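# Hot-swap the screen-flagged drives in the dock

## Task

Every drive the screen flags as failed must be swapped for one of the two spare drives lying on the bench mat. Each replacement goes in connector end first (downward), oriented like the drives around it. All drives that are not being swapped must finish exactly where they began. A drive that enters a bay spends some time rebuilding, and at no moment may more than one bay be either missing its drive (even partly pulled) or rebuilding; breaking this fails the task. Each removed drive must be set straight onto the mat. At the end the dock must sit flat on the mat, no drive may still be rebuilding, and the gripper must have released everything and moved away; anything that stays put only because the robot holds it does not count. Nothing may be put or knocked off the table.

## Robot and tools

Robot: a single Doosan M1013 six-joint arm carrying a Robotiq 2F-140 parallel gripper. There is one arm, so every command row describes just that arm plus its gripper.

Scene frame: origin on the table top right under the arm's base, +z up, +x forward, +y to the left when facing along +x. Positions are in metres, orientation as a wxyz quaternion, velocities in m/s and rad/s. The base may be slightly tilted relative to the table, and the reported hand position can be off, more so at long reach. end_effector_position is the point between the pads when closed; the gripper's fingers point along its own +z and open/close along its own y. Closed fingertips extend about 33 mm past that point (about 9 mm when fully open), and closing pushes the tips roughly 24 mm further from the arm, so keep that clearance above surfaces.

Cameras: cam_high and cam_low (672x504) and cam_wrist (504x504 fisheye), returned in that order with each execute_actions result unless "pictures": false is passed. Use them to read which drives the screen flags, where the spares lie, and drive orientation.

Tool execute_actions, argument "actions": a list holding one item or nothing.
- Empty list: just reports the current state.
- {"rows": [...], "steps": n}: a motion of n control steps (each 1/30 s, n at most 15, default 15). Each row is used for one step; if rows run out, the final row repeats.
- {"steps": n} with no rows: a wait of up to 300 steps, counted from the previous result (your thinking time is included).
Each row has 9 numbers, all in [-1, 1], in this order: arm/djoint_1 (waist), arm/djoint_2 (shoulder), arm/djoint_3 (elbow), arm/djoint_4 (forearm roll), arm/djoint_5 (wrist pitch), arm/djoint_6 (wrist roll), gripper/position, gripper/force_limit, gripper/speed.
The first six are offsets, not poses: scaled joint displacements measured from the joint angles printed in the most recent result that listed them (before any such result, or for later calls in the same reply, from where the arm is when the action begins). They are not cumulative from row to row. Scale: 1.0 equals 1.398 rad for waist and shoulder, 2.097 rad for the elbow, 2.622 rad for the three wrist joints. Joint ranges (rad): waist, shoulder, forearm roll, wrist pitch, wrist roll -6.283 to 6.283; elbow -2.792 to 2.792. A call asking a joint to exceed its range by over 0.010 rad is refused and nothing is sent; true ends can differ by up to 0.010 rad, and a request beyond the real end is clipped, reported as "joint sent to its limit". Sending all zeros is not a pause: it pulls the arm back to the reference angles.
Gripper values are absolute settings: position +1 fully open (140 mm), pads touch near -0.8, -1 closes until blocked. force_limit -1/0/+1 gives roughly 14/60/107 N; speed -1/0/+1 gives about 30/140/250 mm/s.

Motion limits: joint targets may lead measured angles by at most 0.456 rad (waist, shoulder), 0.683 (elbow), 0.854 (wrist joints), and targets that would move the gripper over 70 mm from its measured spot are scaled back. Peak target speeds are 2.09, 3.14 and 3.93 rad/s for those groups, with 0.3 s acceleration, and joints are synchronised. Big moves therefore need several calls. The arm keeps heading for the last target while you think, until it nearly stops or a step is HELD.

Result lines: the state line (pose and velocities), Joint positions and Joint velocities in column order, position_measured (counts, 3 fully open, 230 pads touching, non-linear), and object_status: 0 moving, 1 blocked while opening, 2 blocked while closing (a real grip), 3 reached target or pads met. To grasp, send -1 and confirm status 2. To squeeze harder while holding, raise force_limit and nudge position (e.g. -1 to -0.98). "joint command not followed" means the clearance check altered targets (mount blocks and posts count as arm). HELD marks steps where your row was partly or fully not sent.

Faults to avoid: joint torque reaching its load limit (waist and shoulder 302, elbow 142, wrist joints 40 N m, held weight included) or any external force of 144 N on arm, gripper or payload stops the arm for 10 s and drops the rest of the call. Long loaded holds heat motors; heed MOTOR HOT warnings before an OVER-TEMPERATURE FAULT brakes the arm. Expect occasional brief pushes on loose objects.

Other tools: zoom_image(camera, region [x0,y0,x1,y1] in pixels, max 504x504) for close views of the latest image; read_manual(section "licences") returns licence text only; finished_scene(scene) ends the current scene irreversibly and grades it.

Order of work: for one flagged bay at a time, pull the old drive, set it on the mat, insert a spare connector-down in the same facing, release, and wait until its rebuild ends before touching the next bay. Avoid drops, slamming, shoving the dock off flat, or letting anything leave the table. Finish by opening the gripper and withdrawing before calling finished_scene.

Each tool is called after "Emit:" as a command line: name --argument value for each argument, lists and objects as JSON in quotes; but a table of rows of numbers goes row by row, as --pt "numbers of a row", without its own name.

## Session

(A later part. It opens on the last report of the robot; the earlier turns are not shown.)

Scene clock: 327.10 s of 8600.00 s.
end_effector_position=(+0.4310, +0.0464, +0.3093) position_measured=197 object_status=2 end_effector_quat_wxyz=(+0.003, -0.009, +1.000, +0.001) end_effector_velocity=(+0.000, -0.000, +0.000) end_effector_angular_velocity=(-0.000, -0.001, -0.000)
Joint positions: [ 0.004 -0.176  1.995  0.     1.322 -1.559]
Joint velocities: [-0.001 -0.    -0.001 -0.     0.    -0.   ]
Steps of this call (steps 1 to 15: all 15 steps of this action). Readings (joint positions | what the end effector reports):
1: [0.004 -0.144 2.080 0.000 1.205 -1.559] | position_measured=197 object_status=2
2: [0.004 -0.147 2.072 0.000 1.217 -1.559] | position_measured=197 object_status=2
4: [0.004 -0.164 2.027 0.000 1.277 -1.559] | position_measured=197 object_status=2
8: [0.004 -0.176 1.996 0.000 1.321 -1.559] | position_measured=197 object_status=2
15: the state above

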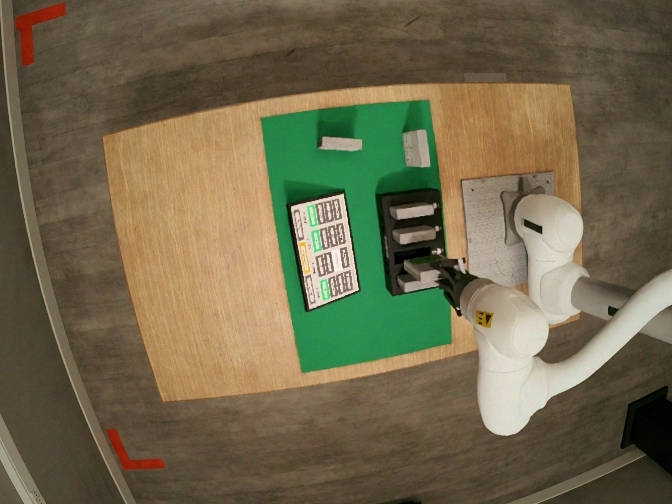

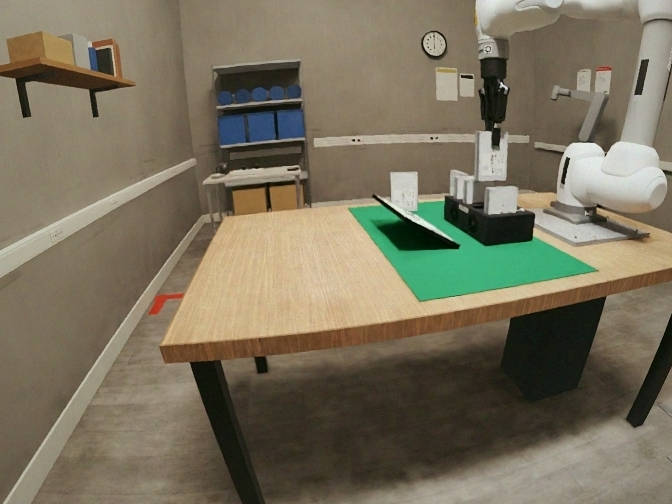

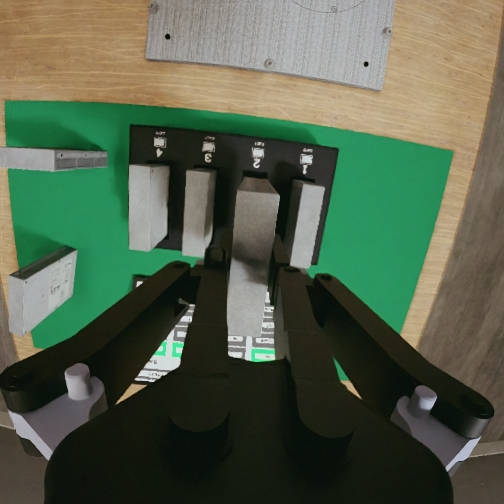

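Emit:
execute_actions --actions '[{"rows":[[0.2546,0,0,0,0,0.1434,-1,1,0]]}]' --pictures false

Emit:
execute_actions --actions '[{"steps":12}]' --pictures false

Emit:
execute_actions --actions '[{"rows":[[0,0.1622,-0.0825,0,-0.0203,0,-1,1,0]]}]' --pictures false

Emit:
execute_actions --actions '[{"steps":10}]' --pictures false

Emit:
execute_actions --actions '[{"rows":[[0,0.041,0.053,0,-0.0643,0,-1,1,0]]}]'

Scene clock: 337.30 s of 8600.00 s.
end_effector_position=(+0.3881, +0.1928, +0.3095) position_measured=197 object_status=2 end_effector_quat_wxyz=(+0.003, +0.001, +1.000, +0.002) end_effector_velocity=(-0.033, +0.066, -0.000) end_effector_angular_velocity=(+0.001, +0.000, -0.007)
Joint positions: [ 0.356 -0.176  1.995  0.     1.322 -1.187]
Joint velocities: [ 0.169 -0.     0.     0.001 -0.     0.176]
Steps of this call (steps 1 to 15: the robot went on to your last target; steps 16 to 291: nothing new was sent; steps 292 to 306: all 15 steps of this action). Readings (joint positions | what the end effector reports):
292: [0.005 -0.176 1.995 0.000 1.322 -1.559] | position_measured=197 object_status=2
293: [0.011 -0.176 1.995 0.000 1.322 -1.552] | position_measured=197 object_status=2
295: [0.046 -0.176 1.995 0.000 1.322 -1.514] | position_measured=197 object_status=2
299: [0.180 -0.176 1.995 0.000 1.322 -1.373] | position_measured=197 object_status=2
306: the state above

Scene clock: 337.70 s of 8600.00 s.
end_effector_position=(+0.3875, +0.1941, +0.3095) position_measured=197 object_status=2 end_effector_quat_wxyz=(+0.003, +0.001, +1.000, +0.002) end_effector_velocity=(-0.001, -0.000, -0.001) end_effector_angular_velocity=(-0.001, +0.002, +0.001)
Joint positions: [ 0.36  -0.176  1.995  0.     1.322 -1.183]
Joint velocities: [ 0.001  0.     0.002 -0.001  0.    -0.001]
Steps of this call (steps 1 to 12: the robot went on to your last target). Readings (joint positions | what the end effector reports):
1: [0.359 -0.176 1.995 0.000 1.322 -1.184] | position_measured=197 object_status=2
2: [0.360 -0.176 1.995 0.000 1.322 -1.184] | position_measured=197 object_status=2
4: [0.360 -0.176 1.995 0.000 1.322 -1.183] | position_measured=197 object_status=2
8: [0.360 -0.176 1.995 0.000 1.322 -1.183] | position_measured=197 object_status=2
12: the state above

Scene clock: 338.20 s of 8600.00 s.
end_effector_position=(+0.5095, +0.2435, +0.2902) position_measured=197 object_status=2 end_effector_quat_wxyz=(+0.003, +0.001, +1.000, +0.001) end_effector_velocity=(-0.000, +0.000, -0.003) end_effector_angular_velocity=(-0.002, +0.002, +0.001)
Joint positions: [ 0.36   0.05   1.822  0.     1.269 -1.183]
Joint velocities: [ 0.001  0.003  0.002 -0.001 -0.002  0.   ]
Steps of this call (steps 1 to 15: all 15 steps of this action). Readings (joint positions | what the end effector reports):
1: [0.360 -0.175 1.995 0.000 1.322 -1.183] | position_measured=197 object_status=2
2: [0.360 -0.169 1.990 0.000 1.321 -1.183] | position_measured=197 object_status=2
4: [0.360 -0.134 1.963 0.000 1.312 -1.183] | position_measured=197 object_status=2
8: [0.360 -0.021 1.877 0.000 1.285 -1.183] | position_measured=197 object_status=2
15: the state above

Scene clock: 338.53 s of 8600.00 s.
end_effector_position=(+0.5096, +0.2435, +0.2901) position_measured=197 object_status=2 end_effector_quat_wxyz=(+0.003, +0.001, +1.000, +0.001) end_effector_velocity=(-0.000, -0.000, -0.000) end_effector_angular_velocity=(+0.000, +0.000, +0.000)
Joint positions: [ 0.36   0.051  1.822  0.     1.268 -1.183]
Joint velocities: [-0.001 -0.     0.001  0.001 -0.    -0.001]
Steps of this call (steps 1 to 10: the robot went on to your last target). Readings (joint positions | what the end effector reports):
1: [0.360 0.050 1.822 0.000 1.268 -1.183] | position_measured=197 object_status=2
2: [0.360 0.050 1.822 0.000 1.268 -1.183] | position_measured=197 object_status=2
4: [0.360 0.050 1.822 0.000 1.268 -1.183] | position_measured=197 object_status=2
8: [0.360 0.050 1.822 0.000 1.268 -1.183] | position_measured=197 object_status=2
10: the state above

Scene clock: 339.03 s of 8600.00 s.
end_effector_position=(+0.5101, +0.2437, +0.2002) position_measured=197 object_status=2 end_effector_quat_wxyz=(+0.003, +0.002, +1.000, +0.001) end_effector_velocity=(-0.002, -0.001, -0.002) end_effector_angular_velocity=(-0.001, +0.004, -0.001)
Joint positions: [ 0.36   0.108  1.933  0.     1.1   -1.183]
Joint velocities: [-0.001  0.001  0.004  0.001 -0.    -0.   ]
Steps of this call (steps 1 to 15: all 15 steps of this action). Readings (joint positions | what the end effector reports):
1: [0.360 0.051 1.823 0.000 1.267 -1.183] | position_measured=197 object_status=2
2: [0.360 0.055 1.830 0.000 1.255 -1.183] | position_measured=197 object_status=2
4: [0.360 0.076 1.873 0.000 1.191 -1.183] | position_measured=197 object_status=2
8: [0.360 0.107 1.932 0.000 1.103 -1.183] | position_measured=197 object_status=2
15: the state above

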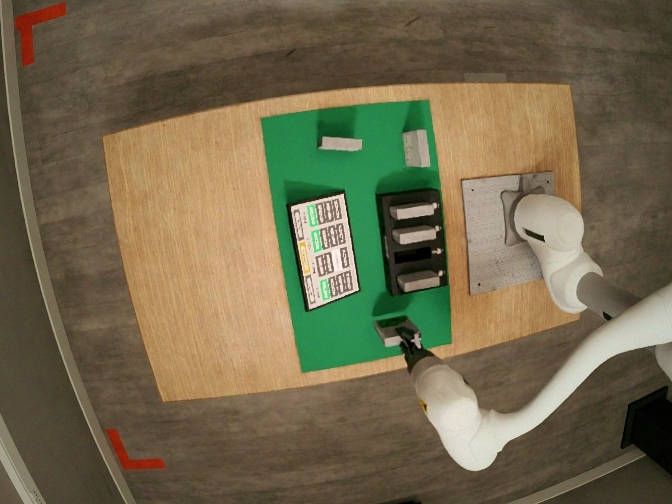

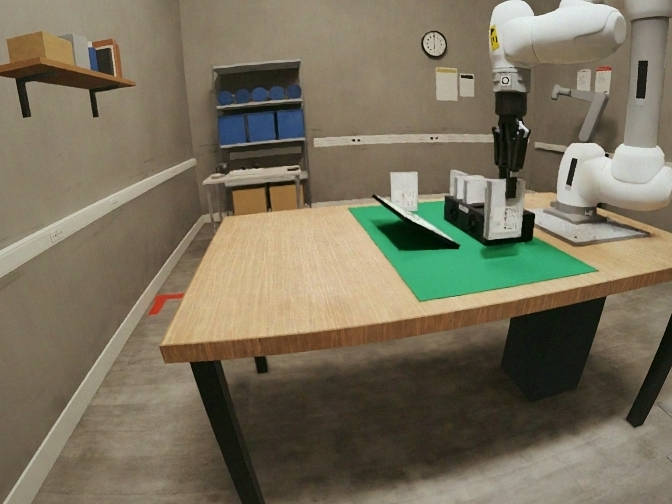

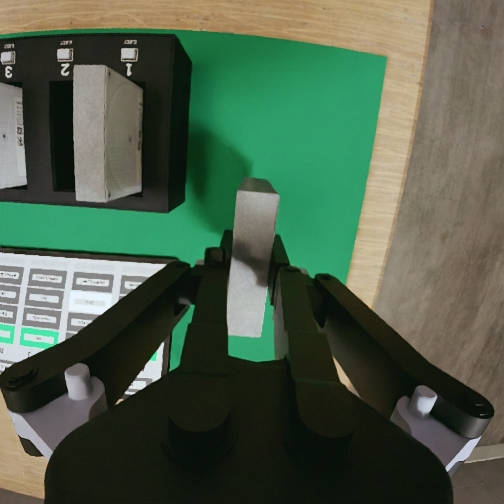

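Emit:
execute_actions --actions '[{"rows":[[0,0.034,0.027,0,-0.0397,0,-1,1,0],[0,0.034,0.027,0,-0.0397,0,-1,1,0],[0,0.034,0.027,0,-0.0397,0,-1,1,0],[0,0.034,0.027,0,-0.0397,0,-1,1,0],[0,0.034,0.027,0,-0.0397,0,-1,1,0],[0,0.034,0.027,0,-0.0397,0,-1,1,0],[0,0.034,0.027,0,-0.0397,0,-1,1,0],[0,0.034,0.027,0,-0.0397,0,-1,1,0],[0,0.037,0.029,0,-0.043,0,-1,1,0],[0,0.037,0.029,0,-0.043,0,-1,1,0],[0,0.037,0.029,0,-0.043,0,-1,1,0],[0,0.0394,0.0308,0,-0.0456,0,-1,1,0]]}]' --pictures false

Emit:
execute_actions --actions '[{"rows":[[0,0,0,0,0,0,-0.2,1,0]],"steps":12}]' --pictures false

Emit:
execute_actions --actions '[{"rows":[[0,-0.0804,-0.0838,0,0.1099,0,-0.2,1,0]]}]' --pictures false

Emit:
execute_actions --actions '[{"steps":8}]' --pictures false

Emit:
execute_actions --actions '[{"rows":[[-0.6276,0.1047,-0.0975,0,0.0221,-0.2582,-0.2,1,0]]}]' --pictures false

Emit:
execute_actions --actions '[{"steps":45}]'

Scene clock: 361.30 s of 8600.00 s.
end_effector_position=(+0.5113, +0.2443, +0.1410) position_measured=197 object_status=2 end_effector_quat_wxyz=(+0.004, +0.002, +1.000, +0.002) end_effector_velocity=(+0.000, +0.000, +0.000) end_effector_angular_velocity=(+0.001, -0.000, -0.001)
Joint positions: [ 0.36   0.16   1.995  0.     0.983 -1.183]
Joint velocities: [-0.    -0.    -0.001  0.001  0.    -0.   ]
FORCE FAULT: contact force on the arm reached its limit, and the arm stopped for 10 seconds. The contact can be on any part of the arm, not only on its tool. The arm's remaining commands of this call were not run. The arm holds still and accepts commands again. Move the arm away from the contact; if what it grips holds it there, let go first. Pushing or pulling that hard again can fault the arm again.
The stop began at step 368 of this call (marked STOPPED below). From that step on the arm followed nothing that you had sent. Nothing is kept back now, and the robot has no last target.
Steps of this call (steps 1 to 15: the robot went on to your last target; steps 16 to 352: nothing new was sent; steps 353 to 367: all 15 steps of this action; steps 368 to 668: the stop). Readings (joint positions | what the end effector reports):
353: [0.360 0.108 1.934 0.000 1.098 -1.183] | position_measured=197 object_status=2
354: [0.360 0.113 1.940 0.000 1.086 -1.183] | position_measured=197 object_status=2
356: [0.360 0.140 1.971 0.000 1.030 -1.183] | position_measured=197 object_status=2
360: [0.360 0.155 1.990 0.000 0.996 -1.183] | position_measured=197 object_status=2
368: [0.360 0.161 1.995 0.000 0.983 -1.183] | position_measured=197 object_status=2 STOPPED
668: the state above

Scene clock: 361.33 s of 8600.00 s.
end_effector_position=(+0.5113, +0.2443, +0.1410) position_measured=197 object_status=2 end_effector_quat_wxyz=(+0.004, +0.002, +1.000, +0.002) end_effector_velocity=(-0.000, -0.001, -0.000) end_effector_angular_velocity=(-0.001, +0.000, -0.001)
Joint positions: [ 0.36   0.16   1.995  0.     0.983 -1.183]
Joint velocities: [-0.001 -0.     0.001 -0.    -0.     0.   ]
A stop began in an earlier call of the same reply, so what this call sent did not run. Send another action.
Steps of this call (step 1: nothing new was sent). Readings (joint positions | what the end effector reports):
1: the state above

Scene clock: 361.37 s of 8600.00 s.
end_effector_position=(+0.5113, +0.2443, +0.1410) position_measured=197 object_status=2 end_effector_quat_wxyz=(+0.004, +0.002, +1.000, +0.002) end_effector_velocity=(-0.000, +0.000, -0.000) end_effector_angular_velocity=(-0.001, -0.000, +0.001)
Joint positions: [ 0.36   0.16   1.995  0.     0.983 -1.183]
Joint velocities: [ 0.001  0.     0.    -0.001 -0.    -0.   ]
A stop began in an earlier call of the same reply, so what this call sent did not run. Send another action.
Steps of this call (step 1: nothing new was sent). Readings (joint positions | what the end effector reports):
1: the state above

Scene clock: 361.40 s of 8600.00 s.
end_effector_position=(+0.5113, +0.2443, +0.1410) position_measured=197 object_status=2 end_effector_quat_wxyz=(+0.004, +0.002, +1.000, +0.002) end_effector_velocity=(+0.000, -0.000, +0.000) end_effector_angular_velocity=(+0.001, +0.000, -0.003)
Joint positions: [ 0.36   0.16   1.995  0.     0.983 -1.183]
Joint velocities: [-0.002 -0.    -0.     0.002  0.     0.   ]
A stop began in an earlier call of the same reply, so what this call sent did not run. Send another action.
Steps of this call (step 1: nothing new was sent). Readings (joint positions | what the end effector reports):
1: the state above

Scene clock: 361.43 s of 8600.00 s.
end_effector_position=(+0.5113, +0.2443, +0.1410) position_measured=197 object_status=2 end_effector_quat_wxyz=(+0.004, +0.002, +1.000, +0.002) end_effector_velocity=(-0.001, +0.000, -0.000) end_effector_angular_velocity=(-0.001, +0.001, +0.002)
Joint positions: [ 0.36   0.16   1.995  0.     0.983 -1.183]
Joint velocities: [ 0.001 -0.     0.001 -0.001 -0.    -0.   ]
A stop began in an earlier call of the same reply, so what this call sent did not run. Send another action.
Steps of this call (step 1: nothing new was sent). Readings (joint positions | what the end effector reports):
1: the state above

Scene clock: 361.47 s of 8600.00 s.
end_effector_position=(+0.5113, +0.2443, +0.1410) position_measured=197 object_status=2 end_effector_quat_wxyz=(+0.004, +0.002, +1.000, +0.002) end_effector_velocity=(+0.001, -0.000, +0.001) end_effector_angular_velocity=(+0.002, -0.001, -0.001)
Joint positions: [ 0.36   0.16   1.995  0.     0.983 -1.183]
Joint velocities: [-0.002  0.    -0.002  0.002 -0.    -0.002]
A stop began in an earlier call of the same reply, so what this call sent did not run. Send another action.
Steps of this call (step 1: nothing new was sent). Readings (joint positions | what the end effector reports):
1: the state above

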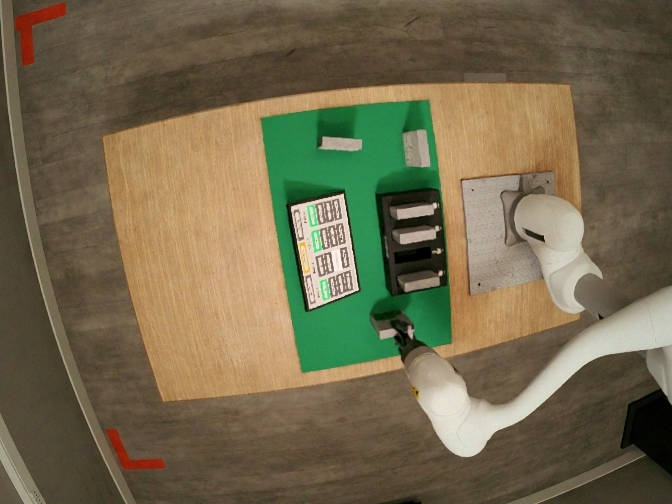

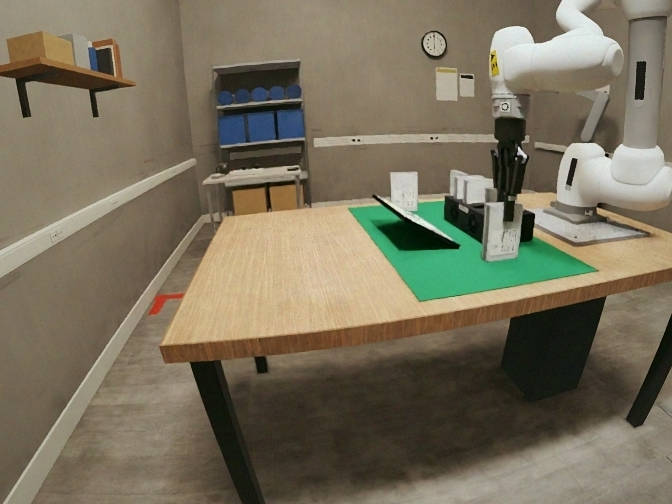

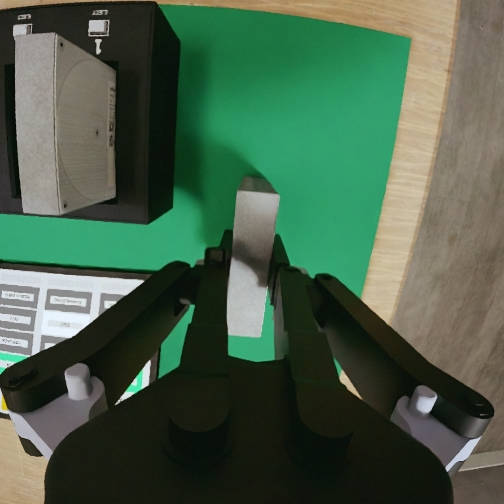

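Emit:
execute_actions --actions '[{"rows":[[0,0,0,0,0,0,-0.2,1,0]],"steps":12}]' --pictures false

Emit:
execute_actions --actions '[{"rows":[[0,-0.0782,-0.0825,0,0.109,0,-0.2,1,0]]}]' --pictures false

Emit:
execute_actions --actions '[{"steps":8}]' --pictures false

Emit:
execute_actions --actions '[{"rows":[[-0.6276,0.1047,-0.0975,0,0.0221,-0.2582,-0.2,1,0]]}]' --pictures false

Emit:
execute_actions --actions '[{"steps":45}]'

Scene clock: 367.93 s of 8600.00 s.
end_effector_position=(+0.5113, +0.2443, +0.1410) position_measured=154 object_status=0 end_effector_quat_wxyz=(+0.004, +0.002, +1.000, +0.002) end_effector_velocity=(-0.001, -0.001, -0.001) end_effector_angular_velocity=(-0.000, +0.002, -0.002)
Joint positions: [ 0.36   0.16   1.995  0.     0.983 -1.183]
Joint velocities: [-0.001 -0.     0.002  0.001 -0.     0.   ]
Steps of this call (steps 1 to 182: nothing new was sent; steps 183 to 194: all 12 steps of this action). Readings (joint positions | what the end effector reports):
183: [0.360 0.160 1.995 0.000 0.983 -1.183] | position_measured=197 object_status=0
184: [0.360 0.160 1.995 0.000 0.983 -1.183] | position_measured=197 object_status=0
186: [0.360 0.160 1.995 0.000 0.983 -1.183] | position_measured=177 object_status=0
190: [0.360 0.160 1.995 0.000 0.983 -1.183] | position_measured=154 object_status=0
194: the state above

Scene clock: 368.43 s of 8600.00 s.
end_effector_position=(+0.5096, +0.2435, +0.2899) position_measured=154 object_status=3 end_effector_quat_wxyz=(+0.002, +0.001, +1.000, +0.001) end_effector_velocity=(+0.000, +0.000, +0.003) end_effector_angular_velocity=(+0.001, -0.003, -0.000)
Joint positions: [ 0.36   0.051  1.822  0.     1.269 -1.183]
Joint velocities: [ 0.001 -0.003 -0.004 -0.     0.004  0.001]
Steps of this call (steps 1 to 15: all 15 steps of this action). Readings (joint positions | what the end effector reports):
1: [0.360 0.160 1.994 0.000 0.985 -1.183] | position_measured=154 object_status=0
2: [0.360 0.156 1.987 0.000 0.997 -1.183] | position_measured=154 object_status=3
4: [0.360 0.131 1.948 0.000 1.061 -1.183] | position_measured=154 object_status=3
8: [0.360 0.076 1.861 0.000 1.204 -1.183] | position_measured=154 object_status=3
15: the state above

Scene clock: 368.70 s of 8600.00 s.
end_effector_position=(+0.5096, +0.2436, +0.2902) position_measured=154 object_status=3 end_effector_quat_wxyz=(+0.002, +0.001, +1.000, +0.001) end_effector_velocity=(+0.001, -0.000, +0.001) end_effector_angular_velocity=(-0.000, -0.002, -0.000)
Joint positions: [ 0.36   0.051  1.822  0.     1.269 -1.183]
Joint velocities: [-0.    -0.    -0.001 -0.001 -0.     0.   ]
Steps of this call (steps 1 to 8: the robot went on to your last target). Readings (joint positions | what the end effector reports):
1: [0.360 0.051 1.822 0.000 1.269 -1.183] | position_measured=154 object_status=3
2: [0.360 0.051 1.822 0.000 1.269 -1.183] | position_measured=154 object_status=3
4: [0.360 0.051 1.822 0.000 1.269 -1.183] | position_measured=154 object_status=3
8: the state above

Scene clock: 369.20 s of 8600.00 s.
end_effector_position=(+0.6160, +0.0673, +0.3025) position_measured=154 object_status=3 end_effector_quat_wxyz=(+0.002, -0.019, +1.000, +0.001) end_effector_velocity=(+0.134, -0.467, +0.017) end_effector_angular_velocity=(-0.000, -0.002, -0.203)
Joint positions: [ 0.029  0.132  1.709  0.     1.301 -1.556]
Joint velocities: [-0.763  0.121 -0.171 -0.002  0.048 -0.559]
Steps of this call (steps 1 to 15: all 15 steps of this action). Readings (joint positions | what the end effector reports):
1: [0.359 0.051 1.821 0.000 1.269 -1.184] | position_measured=154 object_status=3
2: [0.353 0.053 1.819 0.000 1.270 -1.194] | position_measured=154 object_status=3
4: [0.318 0.066 1.803 0.000 1.275 -1.247] | position_measured=154 object_status=3
8: [0.210 0.096 1.760 0.000 1.287 -1.388] | position_measured=154 object_status=3
15: the state above

Scene clock: 370.70 s of 8600.00 s.
end_effector_position=(+0.6000, -0.2843, +0.3095) position_measured=154 object_status=3 end_effector_quat_wxyz=(+0.002, +0.102, +0.995, +0.002) end_effector_velocity=(+0.000, +0.000, +0.000) end_effector_angular_velocity=(-0.000, -0.000, -0.001)
Joint positions: [-0.518  0.197  1.617  0.     1.327 -1.86 ]
Joint velocities: [ 0.001 -0.    -0.    -0.    -0.     0.001]
Steps of this call (steps 1 to 45: the robot went on to your last target). Readings (joint positions | what the end effector reports):
1: [0.003 0.136 1.704 0.000 1.303 -1.574] | position_measured=154 object_status=3
2: [-0.023 0.140 1.698 0.000 1.304 -1.591] | position_measured=154 object_status=3
4: [-0.074 0.146 1.689 0.000 1.307 -1.623] | position_measured=154 object_status=3
8: [-0.176 0.158 1.672 0.000 1.312 -1.678] | position_measured=154 object_status=3
45: the state above
The arm was judged still, so your last target was given up. Only a new action makes it travel on or press farther. Fingers that are still opening or closing keep moving.

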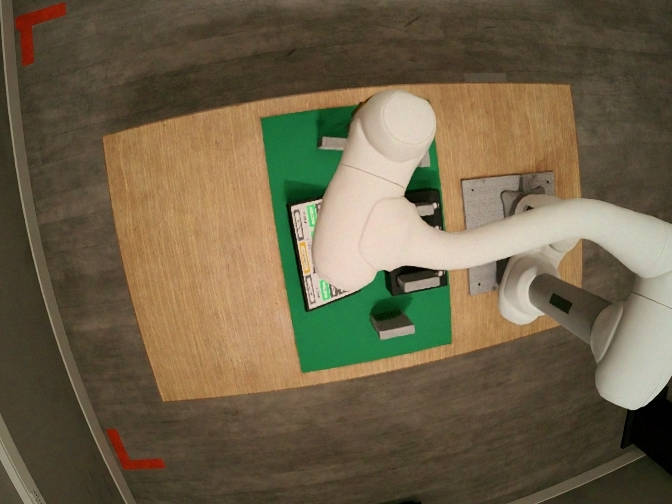

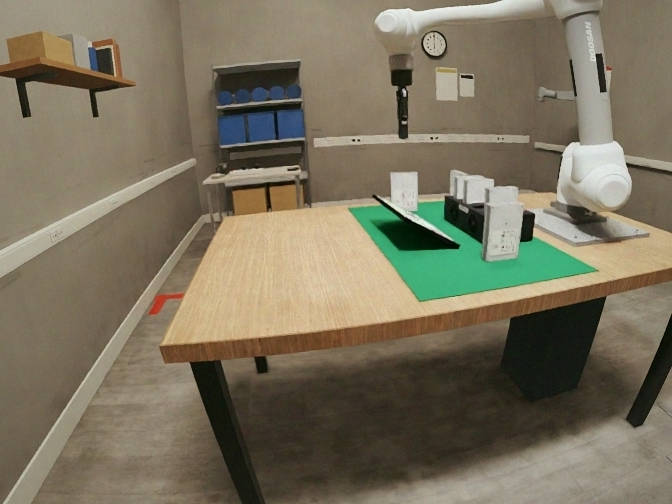

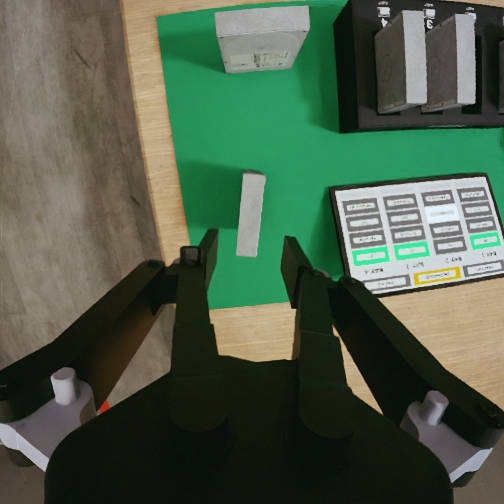

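Emit:
execute_actions --actions '[{"rows":[[0,0.0753,0.0916,0,-0.1133,0,-0.2,1,0]]}]' --pictures false

Emit:
execute_actions --actions '[{"rows":[[0,0,0,0,0,0,-0.2,1,0]],"steps":1}]'

Scene clock: 374.83 s of 8600.00 s.
end_effector_position=(+0.6007, -0.2839, +0.1407) position_measured=154 object_status=3 end_effector_quat_wxyz=(+0.002, +0.102, +0.995, +0.002) end_effector_velocity=(-0.000, -0.001, -0.003) end_effector_angular_velocity=(-0.001, -0.001, -0.002)
Joint positions: [-0.518  0.302  1.809  0.     1.03  -1.86 ]
Joint velocities: [-0.002  0.002  0.003 -0.001 -0.006  0.   ]
Steps of this call (steps 1 to 109: nothing new was sent; steps 110 to 124: all 15 steps of this action). Readings (joint positions | what the end effector reports):
110: [-0.518 0.198 1.618 0.000 1.326 -1.860] | position_measured=154 object_status=3
111: [-0.518 0.201 1.625 0.000 1.314 -1.860] | position_measured=154 object_status=3
113: [-0.518 0.224 1.665 0.000 1.252 -1.860] | position_measured=154 object_status=3
117: [-0.518 0.271 1.752 0.000 1.119 -1.860] | position_measured=154 object_status=3
124: the state above

Scene clock: 374.87 s of 8600.00 s.
end_effector_position=(+0.6007, -0.2839, +0.1406) position_measured=154 object_status=3 end_effector_quat_wxyz=(+0.002, +0.102, +0.995, +0.002) end_effector_velocity=(-0.001, +0.000, -0.001) end_effector_angular_velocity=(-0.000, +0.001, +0.001)
Joint positions: [-0.518  0.302  1.809  0.     1.03  -1.86 ]
Joint velocities: [-0.    -0.     0.001 -0.001 -0.    -0.   ]
Steps of this call (step 1: the one step of this action). Readings (joint positions | what the end effector reports):
1: the state above

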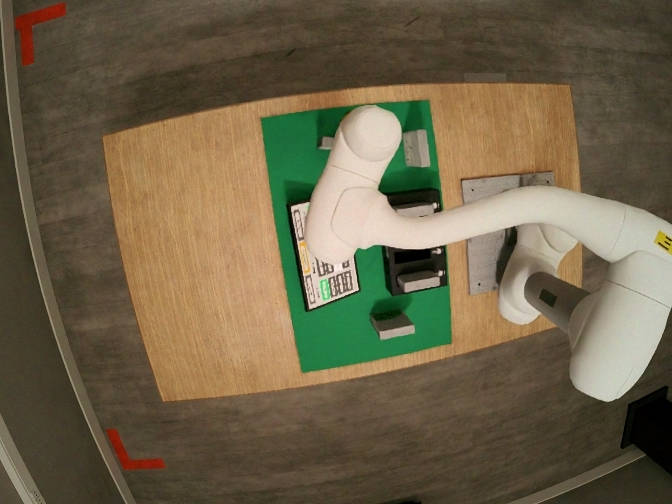

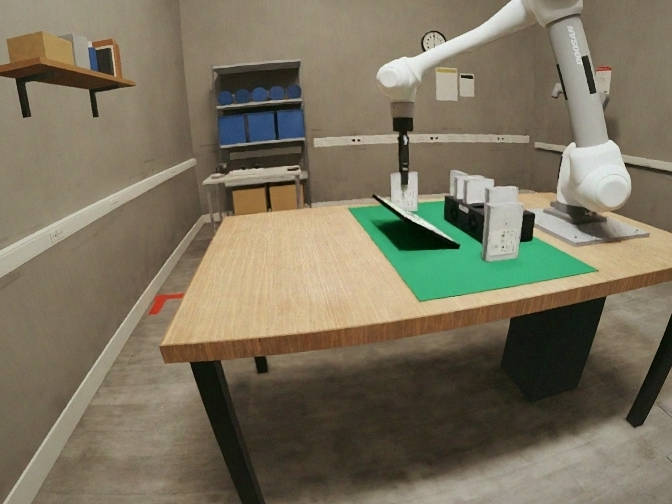

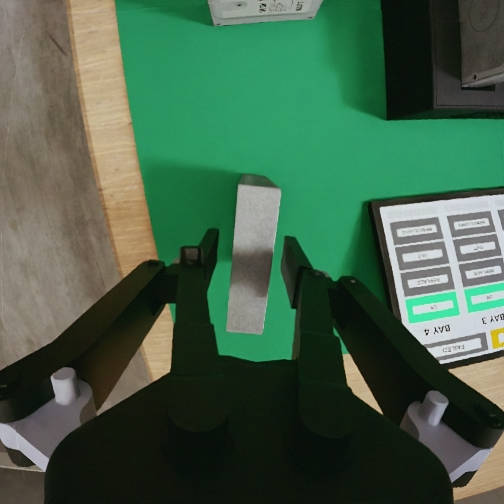

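Emit:
execute_actions --actions '[{"rows":[[0,0,0,0,0,0,-1,1,0]]}]' --pictures false

Emit:
execute_actions --actions '[{"rows":[[0,-0.0753,-0.0916,0,0.1133,0,-1,1,0]]}]' --pictures false

Emit:
execute_actions --actions '[{"steps":8}]' --pictures false

Emit:
execute_actions --actions '[{"rows":[[0,-0.2629,0.1781,0,-0.002,0.1148,-1,1,0]]}]' --pictures false

Emit:
execute_actions --actions '[{"steps":20}]' --pictures false

Emit:
execute_actions --actions '[{"rows":[[0.3732,0,0,0,0,0,-1,1,0]]}]' --pictures false

Emit:
execute_actions --actions '[{"steps":20}]'

Scene clock: 386.13 s of 8600.00 s.
end_effector_position=(+0.6007, -0.2839, +0.1407) position_measured=198 object_status=2 end_effector_quat_wxyz=(+0.002, +0.102, +0.995, +0.002) end_effector_velocity=(-0.001, +0.000, -0.001) end_effector_angular_velocity=(+0.001, +0.001, +0.000)
Joint positions: [-0.518  0.302  1.809  0.     1.03  -1.86 ]
Joint velocities: [-0.    -0.     0.003 -0.    -0.001 -0.   ]
Steps of this call (steps 1 to 15: the robot went on to your last target; steps 16 to 323: nothing new was sent; steps 324 to 338: all 15 steps of this action). Readings (joint positions | what the end effector reports):
324: [-0.518 0.302 1.809 0.000 1.030 -1.860] | position_measured=154 object_status=0
325: [-0.518 0.302 1.809 0.000 1.030 -1.860] | position_measured=160 object_status=0
327: [-0.518 0.302 1.809 0.000 1.030 -1.860] | position_measured=175 object_status=0
331: [-0.518 0.302 1.809 0.000 1.030 -1.860] | position_measured=198 object_status=0
338: the state above

Scene clock: 386.63 s of 8600.00 s.
end_effector_position=(+0.6000, -0.2843, +0.3095) position_measured=198 object_status=2 end_effector_quat_wxyz=(+0.002, +0.102, +0.995, +0.002) end_effector_velocity=(+0.001, +0.001, +0.003) end_effector_angular_velocity=(-0.000, +0.001, +0.003)
Joint positions: [-0.518  0.197  1.617  0.     1.327 -1.86 ]
Joint velocities: [ 0.002 -0.    -0.006 -0.001  0.007 -0.001]
Steps of this call (steps 1 to 15: all 15 steps of this action). Readings (joint positions | what the end effector reports):
1: [-0.518 0.302 1.808 0.000 1.031 -1.860] | position_measured=198 object_status=2
2: [-0.518 0.298 1.801 0.000 1.043 -1.860] | position_measured=198 object_status=2
4: [-0.518 0.276 1.760 0.000 1.106 -1.860] | position_measured=198 object_status=2
8: [-0.518 0.228 1.673 0.000 1.240 -1.860] | position_measured=198 object_status=2
15: the state above

Scene clock: 386.90 s of 8600.00 s.
end_effector_position=(+0.6000, -0.2843, +0.3099) position_measured=198 object_status=2 end_effector_quat_wxyz=(+0.003, +0.102, +0.995, +0.001) end_effector_velocity=(+0.000, +0.000, +0.000) end_effector_angular_velocity=(-0.000, +0.000, +0.001)
Joint positions: [-0.518  0.197  1.617  0.     1.327 -1.86 ]
Joint velocities: [ 0.001 -0.    -0.    -0.     0.    -0.001]
Steps of this call (steps 1 to 8: the robot went on to your last target). Readings (joint positions | what the end effector reports):
1: [-0.518 0.197 1.617 0.000 1.327 -1.860] | position_measured=198 object_status=2
2: [-0.518 0.197 1.617 0.000 1.327 -1.860] | position_measured=198 object_status=2
4: [-0.518 0.197 1.617 0.000 1.327 -1.860] | position_measured=198 object_status=2
8: the state above

Scene clock: 387.40 s of 8600.00 s.
end_effector_position=(+0.4189, -0.1871, +0.3127) position_measured=198 object_status=2 end_effector_quat_wxyz=(+0.002, +0.235, +0.972, +0.002) end_effector_velocity=(-0.333, +0.179, -0.056) end_effector_angular_velocity=(+0.000, -0.002, -0.497)
Joint positions: [-0.518 -0.135  1.954  0.     1.323 -1.589]
Joint velocities: [ 0.    -0.617  0.623 -0.001 -0.01   0.497]
Steps of this call (steps 1 to 15: all 15 steps of this action). Readings (joint positions | what the end effector reports):
1: [-0.518 0.196 1.617 0.000 1.327 -1.860] | position_measured=198 object_status=2
2: [-0.518 0.190 1.624 0.000 1.327 -1.855] | position_measured=198 object_status=2
4: [-0.518 0.154 1.661 0.000 1.327 -1.825] | position_measured=198 object_status=2
8: [-0.518 0.045 1.771 0.000 1.325 -1.736] | position_measured=198 object_status=2
15: the state above

Scene clock: 388.07 s of 8600.00 s.
end_effector_position=(+0.3995, -0.1766, +0.3089) position_measured=198 object_status=2 end_effector_quat_wxyz=(+0.002, +0.250, +0.968, +0.002) end_effector_velocity=(+0.001, +0.000, +0.001) end_effector_angular_velocity=(+0.001, -0.001, -0.000)
Joint positions: [-0.518 -0.171  1.99   0.     1.322 -1.559]
Joint velocities: [ 0.001 -0.    -0.001  0.001  0.001  0.001]
Steps of this call (steps 1 to 20: the robot went on to your last target). Readings (joint positions | what the end effector reports):
1: [-0.518 -0.153 1.972 0.000 1.322 -1.574] | position_measured=198 object_status=2
2: [-0.518 -0.164 1.984 0.000 1.322 -1.565] | position_measured=198 object_status=2
4: [-0.518 -0.170 1.990 0.000 1.322 -1.560] | position_measured=198 object_status=2
8: [-0.518 -0.171 1.990 0.000 1.322 -1.559] | position_measured=198 object_status=2
20: the state above

Scene clock: 388.57 s of 8600.00 s.
end_effector_position=(+0.4364, -0.0018, +0.3095) position_measured=198 object_status=2 end_effector_quat_wxyz=(+0.002, +0.047, +0.999, +0.001) end_effector_velocity=(+0.002, +0.429, +0.002) end_effector_angular_velocity=(-0.004, -0.004, +0.979)
Joint positions: [-0.107 -0.171  1.99   0.     1.322 -1.559]
Joint velocities: [ 0.979  0.    -0.001  0.001 -0.    -0.   ]
Steps of this call (steps 1 to 15: all 15 steps of this action). Readings (joint positions | what the end effector reports):
1: [-0.517 -0.171 1.990 0.000 1.322 -1.559] | position_measured=198 object_status=2
2: [-0.511 -0.171 1.990 0.000 1.322 -1.559] | position_measured=198 object_status=2
4: [-0.475 -0.171 1.990 0.000 1.322 -1.559] | position_measured=198 object_status=2
8: [-0.342 -0.171 1.990 0.000 1.322 -1.559] | position_measured=198 object_status=2
15: the state above

Scene clock: 389.23 s of 8600.00 s.
end_effector_position=(+0.4338, +0.0466, +0.3096) position_measured=198 object_status=2 end_effector_quat_wxyz=(+0.002, -0.009, +1.000, +0.001) end_effector_velocity=(+0.001, -0.000, +0.001) end_effector_angular_velocity=(-0.000, -0.002, -0.000)
Joint positions: [ 0.004 -0.171  1.99   0.     1.322 -1.559]
Joint velocities: [-0.001  0.    -0.002 -0.     0.    -0.   ]
Steps of this call (steps 1 to 20: the robot went on to your last target). Readings (joint positions | what the end effector reports):
1: [-0.075 -0.171 1.990 0.000 1.322 -1.559] | position_measured=198 object_status=2
2: [-0.046 -0.171 1.990 0.000 1.322 -1.559] | position_measured=198 object_status=2
4: [-0.008 -0.171 1.990 0.000 1.322 -1.559] | position_measured=198 object_status=2
8: [0.004 -0.171 1.990 0.000 1.322 -1.559] | position_measured=198 object_status=2
20: the state above

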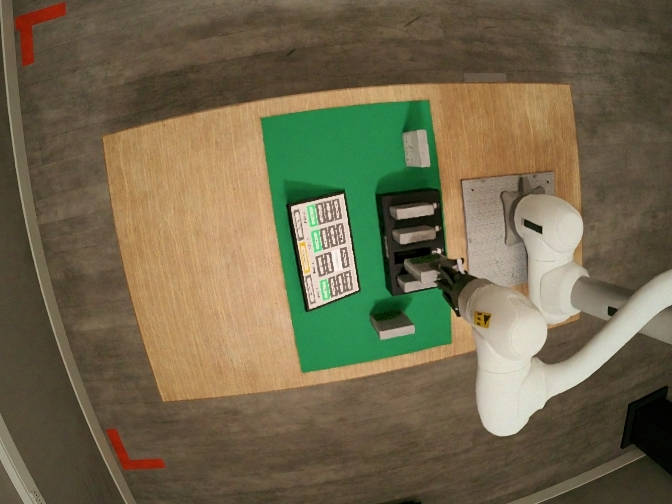

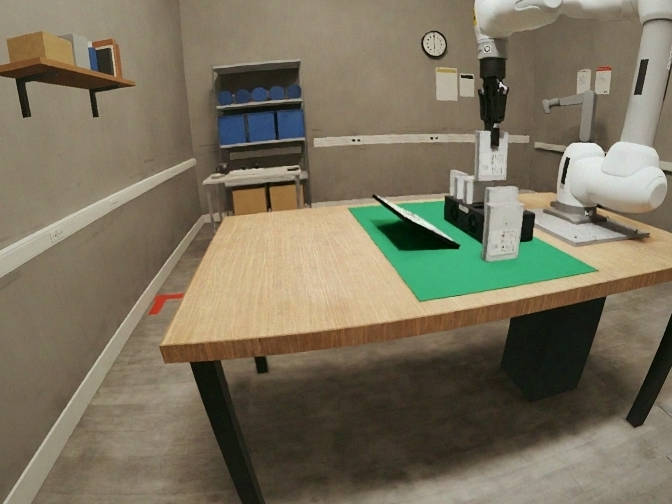

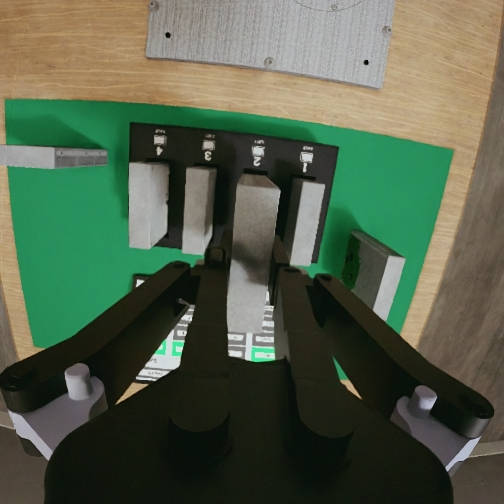

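Matches. Descend to .25, then gradually to .2075.

Emit:
execute_actions --actions '[{"rows":[[0,0.0235,0.041,0,-0.0453,0,-1,1,0]]}]' --pictures false

Emit:
execute_actions --actions '[{"rows":[[0,0.0085,0.0105,0,-0.013,0,-1,1,0],[0,0.0085,0.0105,0,-0.013,0,-1,1,0],[0,0.0085,0.0105,0,-0.013,0,-1,1,0],[0,0.0085,0.0105,0,-0.013,0,-1,1,0],[0,0.011,0.0135,0,-0.0166,0,-1,1,0],[0,0.011,0.0135,0,-0.0166,0,-1,1,0],[0,0.0135,0.0163,0,-0.0202,0,-1,1,0],[0,0.0135,0.0163,0,-0.0202,0,-1,1,0],[0,0.0135,0.0163,0,-0.0202,0,-1,1,0],[0,0.0162,0.0192,0,-0.024,0,-1,1,0]]}]'

Scene clock: 396.93 s of 8600.00 s.
end_effector_position=(+0.4341, +0.0467, +0.2495) position_measured=198 object_status=2 end_effector_quat_wxyz=(+0.002, -0.009, +1.000, +0.001) end_effector_velocity=(-0.000, -0.000, -0.000) end_effector_angular_velocity=(-0.000, +0.000, +0.000)
Joint positions: [ 0.004 -0.138  2.076  0.     1.203 -1.559]
Joint velocities: [-0.     0.     0.    -0.     0.    -0.001]
Steps of this call (steps 1 to 15: the robot went on to your last target; steps 16 to 216: nothing new was sent; steps 217 to 231: all 15 steps of this action). Readings (joint positions | what the end effector reports):
217: [0.004 -0.170 1.991 0.000 1.321 -1.559] | position_measured=198 object_status=2
218: [0.004 -0.167 1.999 0.000 1.308 -1.559] | position_measured=198 object_status=2
220: [0.004 -0.151 2.043 0.000 1.249 -1.559] | position_measured=198 object_status=2
224: [0.004 -0.138 2.076 0.000 1.204 -1.559] | position_measured=198 object_status=2
231: the state above

Scene clock: 397.43 s of 8600.00 s.
end_effector_position=(+0.4344, +0.0468, +0.2190) position_measured=198 object_status=2 end_effector_quat_wxyz=(+0.002, -0.009, +1.000, +0.001) end_effector_velocity=(+0.000, +0.001, -0.001) end_effector_angular_velocity=(+0.001, -0.001, +0.001)
Joint positions: [ 0.004 -0.115  2.117  0.001  1.141 -1.559]
Joint velocities: [ 0.001  0.001  0.002  0.001 -0.004  0.   ]
Steps of this call (steps 1 to 15: all 15 steps of this action). Readings (joint positions | what the end effector reports):
1: [0.004 -0.138 2.077 0.000 1.202 -1.559] | position_measured=198 object_status=2
2: [0.004 -0.134 2.084 0.000 1.191 -1.559] | position_measured=198 object_status=2
4: [0.004 -0.127 2.097 0.000 1.173 -1.559] | position_measured=198 object_status=2
8: [0.004 -0.121 2.107 0.000 1.156 -1.559] | position_measured=198 object_status=2
15: the state above

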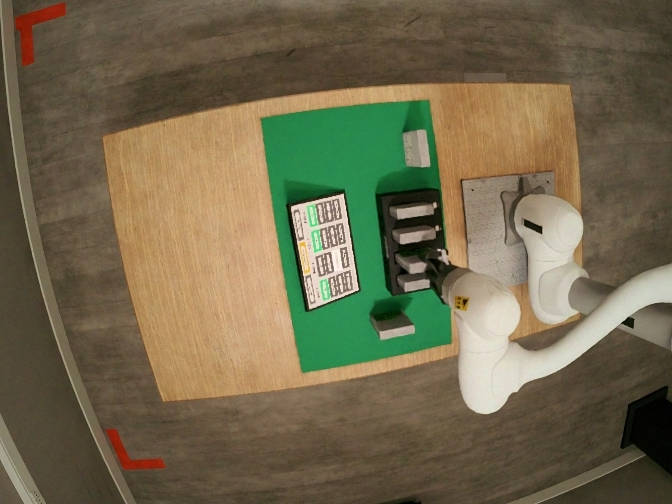

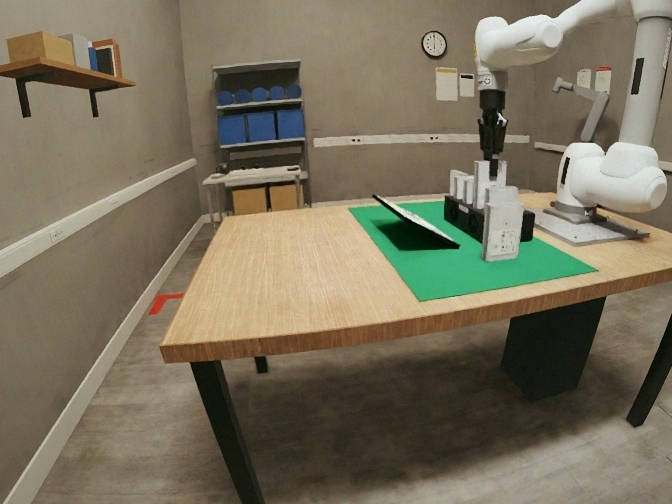

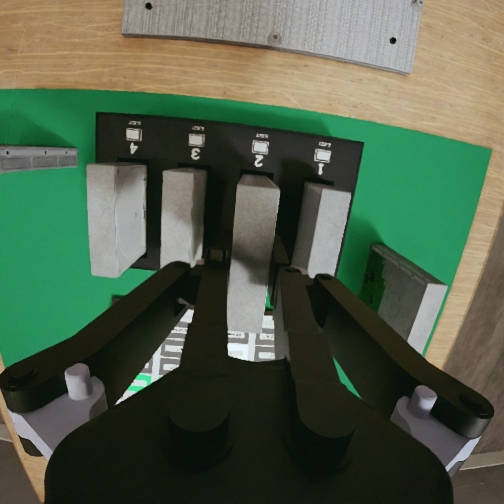

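Emit:
execute_actions --actions '[{"rows":[[0,0.0068,0.0074,0,-0.0095,0,-1,1,0],[0,0.0068,0.0074,0,-0.0095,0,-1,1,0],[0,0.0068,0.0074,0,-0.0095,0,-1,1,0],[0,0.0158,0.016,0,-0.0212,0,-1,1,0],[0,0.0158,0.016,0,-0.0212,0,-1,1,0],[0,0.0158,0.016,0,-0.0212,0,-1,1,0],[0,0.0252,0.0242,0,-0.0328,0,-1,1,0],[0,0.0252,0.0242,0,-0.0328,0,-1,1,0],[0,0.0252,0.0242,0,-0.0328,0,-1,1,0],[0,0.035,0.0321,0,-0.0443,0,-1,1,0]]}]' --pictures false

Emit:
execute_actions --actions '[{"rows":[[0,0.0022,0.0016,0,-0.0025,0,-1,1,0],[0,0.0022,0.0016,0,-0.0025,0,-1,1,0],[0,0.0022,0.0016,0,-0.0025,0,-1,1,0],[0,0.0022,0.0016,0,-0.0025,0,-1,1,0],[0,0.0044,0.0032,0,-0.005,0,-1,1,0],[0,0.0044,0.0032,0,-0.005,0,-1,1,0],[0,0.0044,0.0032,0,-0.005,0,-1,1,0],[0,0.0044,0.0032,0,-0.005,0,-1,1,0],[0,0.0066,0.0049,0,-0.0074,0,-1,1,0]]}]'

Scene clock: 406.87 s of 8600.00 s.
end_effector_position=(+0.4344, +0.0469, +0.1647) position_measured=198 object_status=2 end_effector_quat_wxyz=(+0.002, -0.009, +1.000, +0.001) end_effector_velocity=(+0.002, +0.000, -0.004) end_effector_angular_velocity=(-0.000, -0.006, +0.001)
Joint positions: [ 0.004 -0.067  2.183  0.     1.025 -1.559]
Joint velocities: [ 0.     0.004  0.005 -0.    -0.015 -0.   ]
Steps of this call (steps 1 to 15: the robot went on to your last target; steps 16 to 268: nothing new was sent; steps 269 to 283: all 15 steps of this action). Readings (joint positions | what the end effector reports):
269: [0.004 -0.115 2.117 0.000 1.139 -1.559] | position_measured=198 object_status=2
270: [0.004 -0.112 2.123 0.000 1.130 -1.559] | position_measured=198 object_status=2
272: [0.004 -0.106 2.132 0.000 1.117 -1.559] | position_measured=198 object_status=2
276: [0.004 -0.089 2.156 0.000 1.075 -1.559] | position_measured=198 object_status=2
283: the state above

Scene clock: 407.37 s of 8600.00 s.
end_effector_position=(+0.4344, +0.0469, +0.1558) position_measured=198 object_status=2 end_effector_quat_wxyz=(+0.002, -0.009, +1.000, +0.001) end_effector_velocity=(-0.002, -0.001, -0.002) end_effector_angular_velocity=(+0.000, +0.003, -0.002)
Joint positions: [ 0.004 -0.058  2.194  0.     1.006 -1.559]
Joint velocities: [-0.001  0.001  0.003  0.001 -0.001  0.   ]
Steps of this call (steps 1 to 15: all 15 steps of this action). Readings (joint positions | what the end effector reports):
1: [0.004 -0.066 2.184 0.000 1.024 -1.559] | position_measured=198 object_status=2
2: [0.004 -0.065 2.185 0.000 1.021 -1.559] | position_measured=198 object_status=2
4: [0.004 -0.064 2.186 0.000 1.019 -1.559] | position_measured=198 object_status=2
8: [0.004 -0.061 2.190 0.000 1.013 -1.559] | position_measured=198 object_status=2
15: the state above

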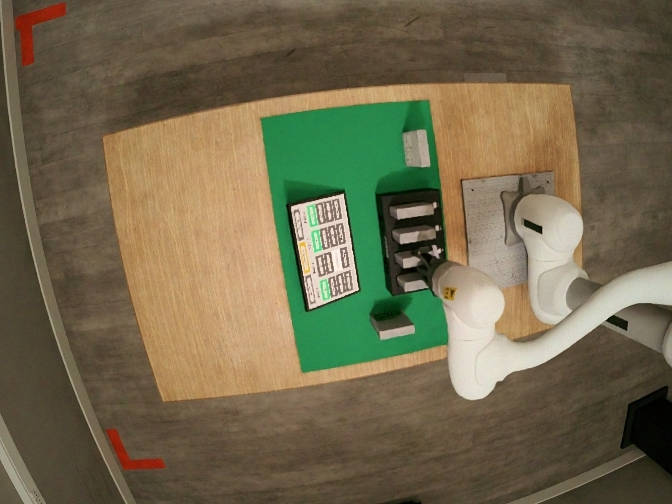

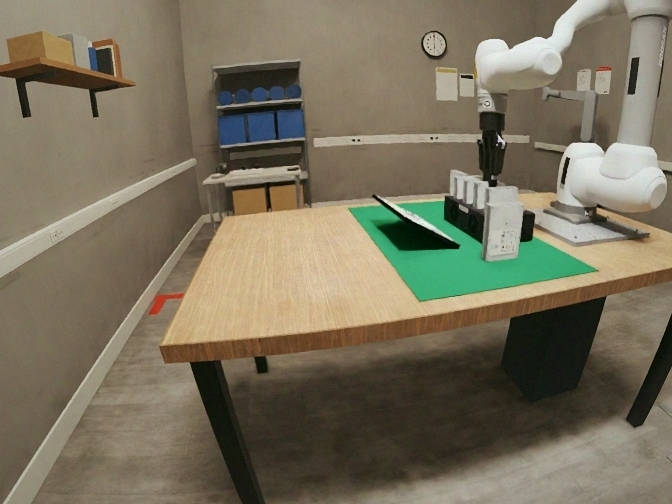

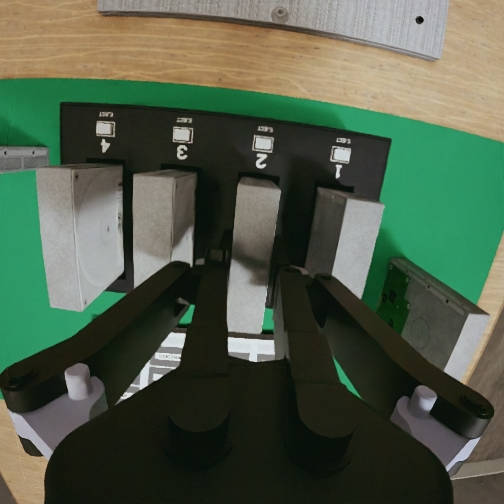

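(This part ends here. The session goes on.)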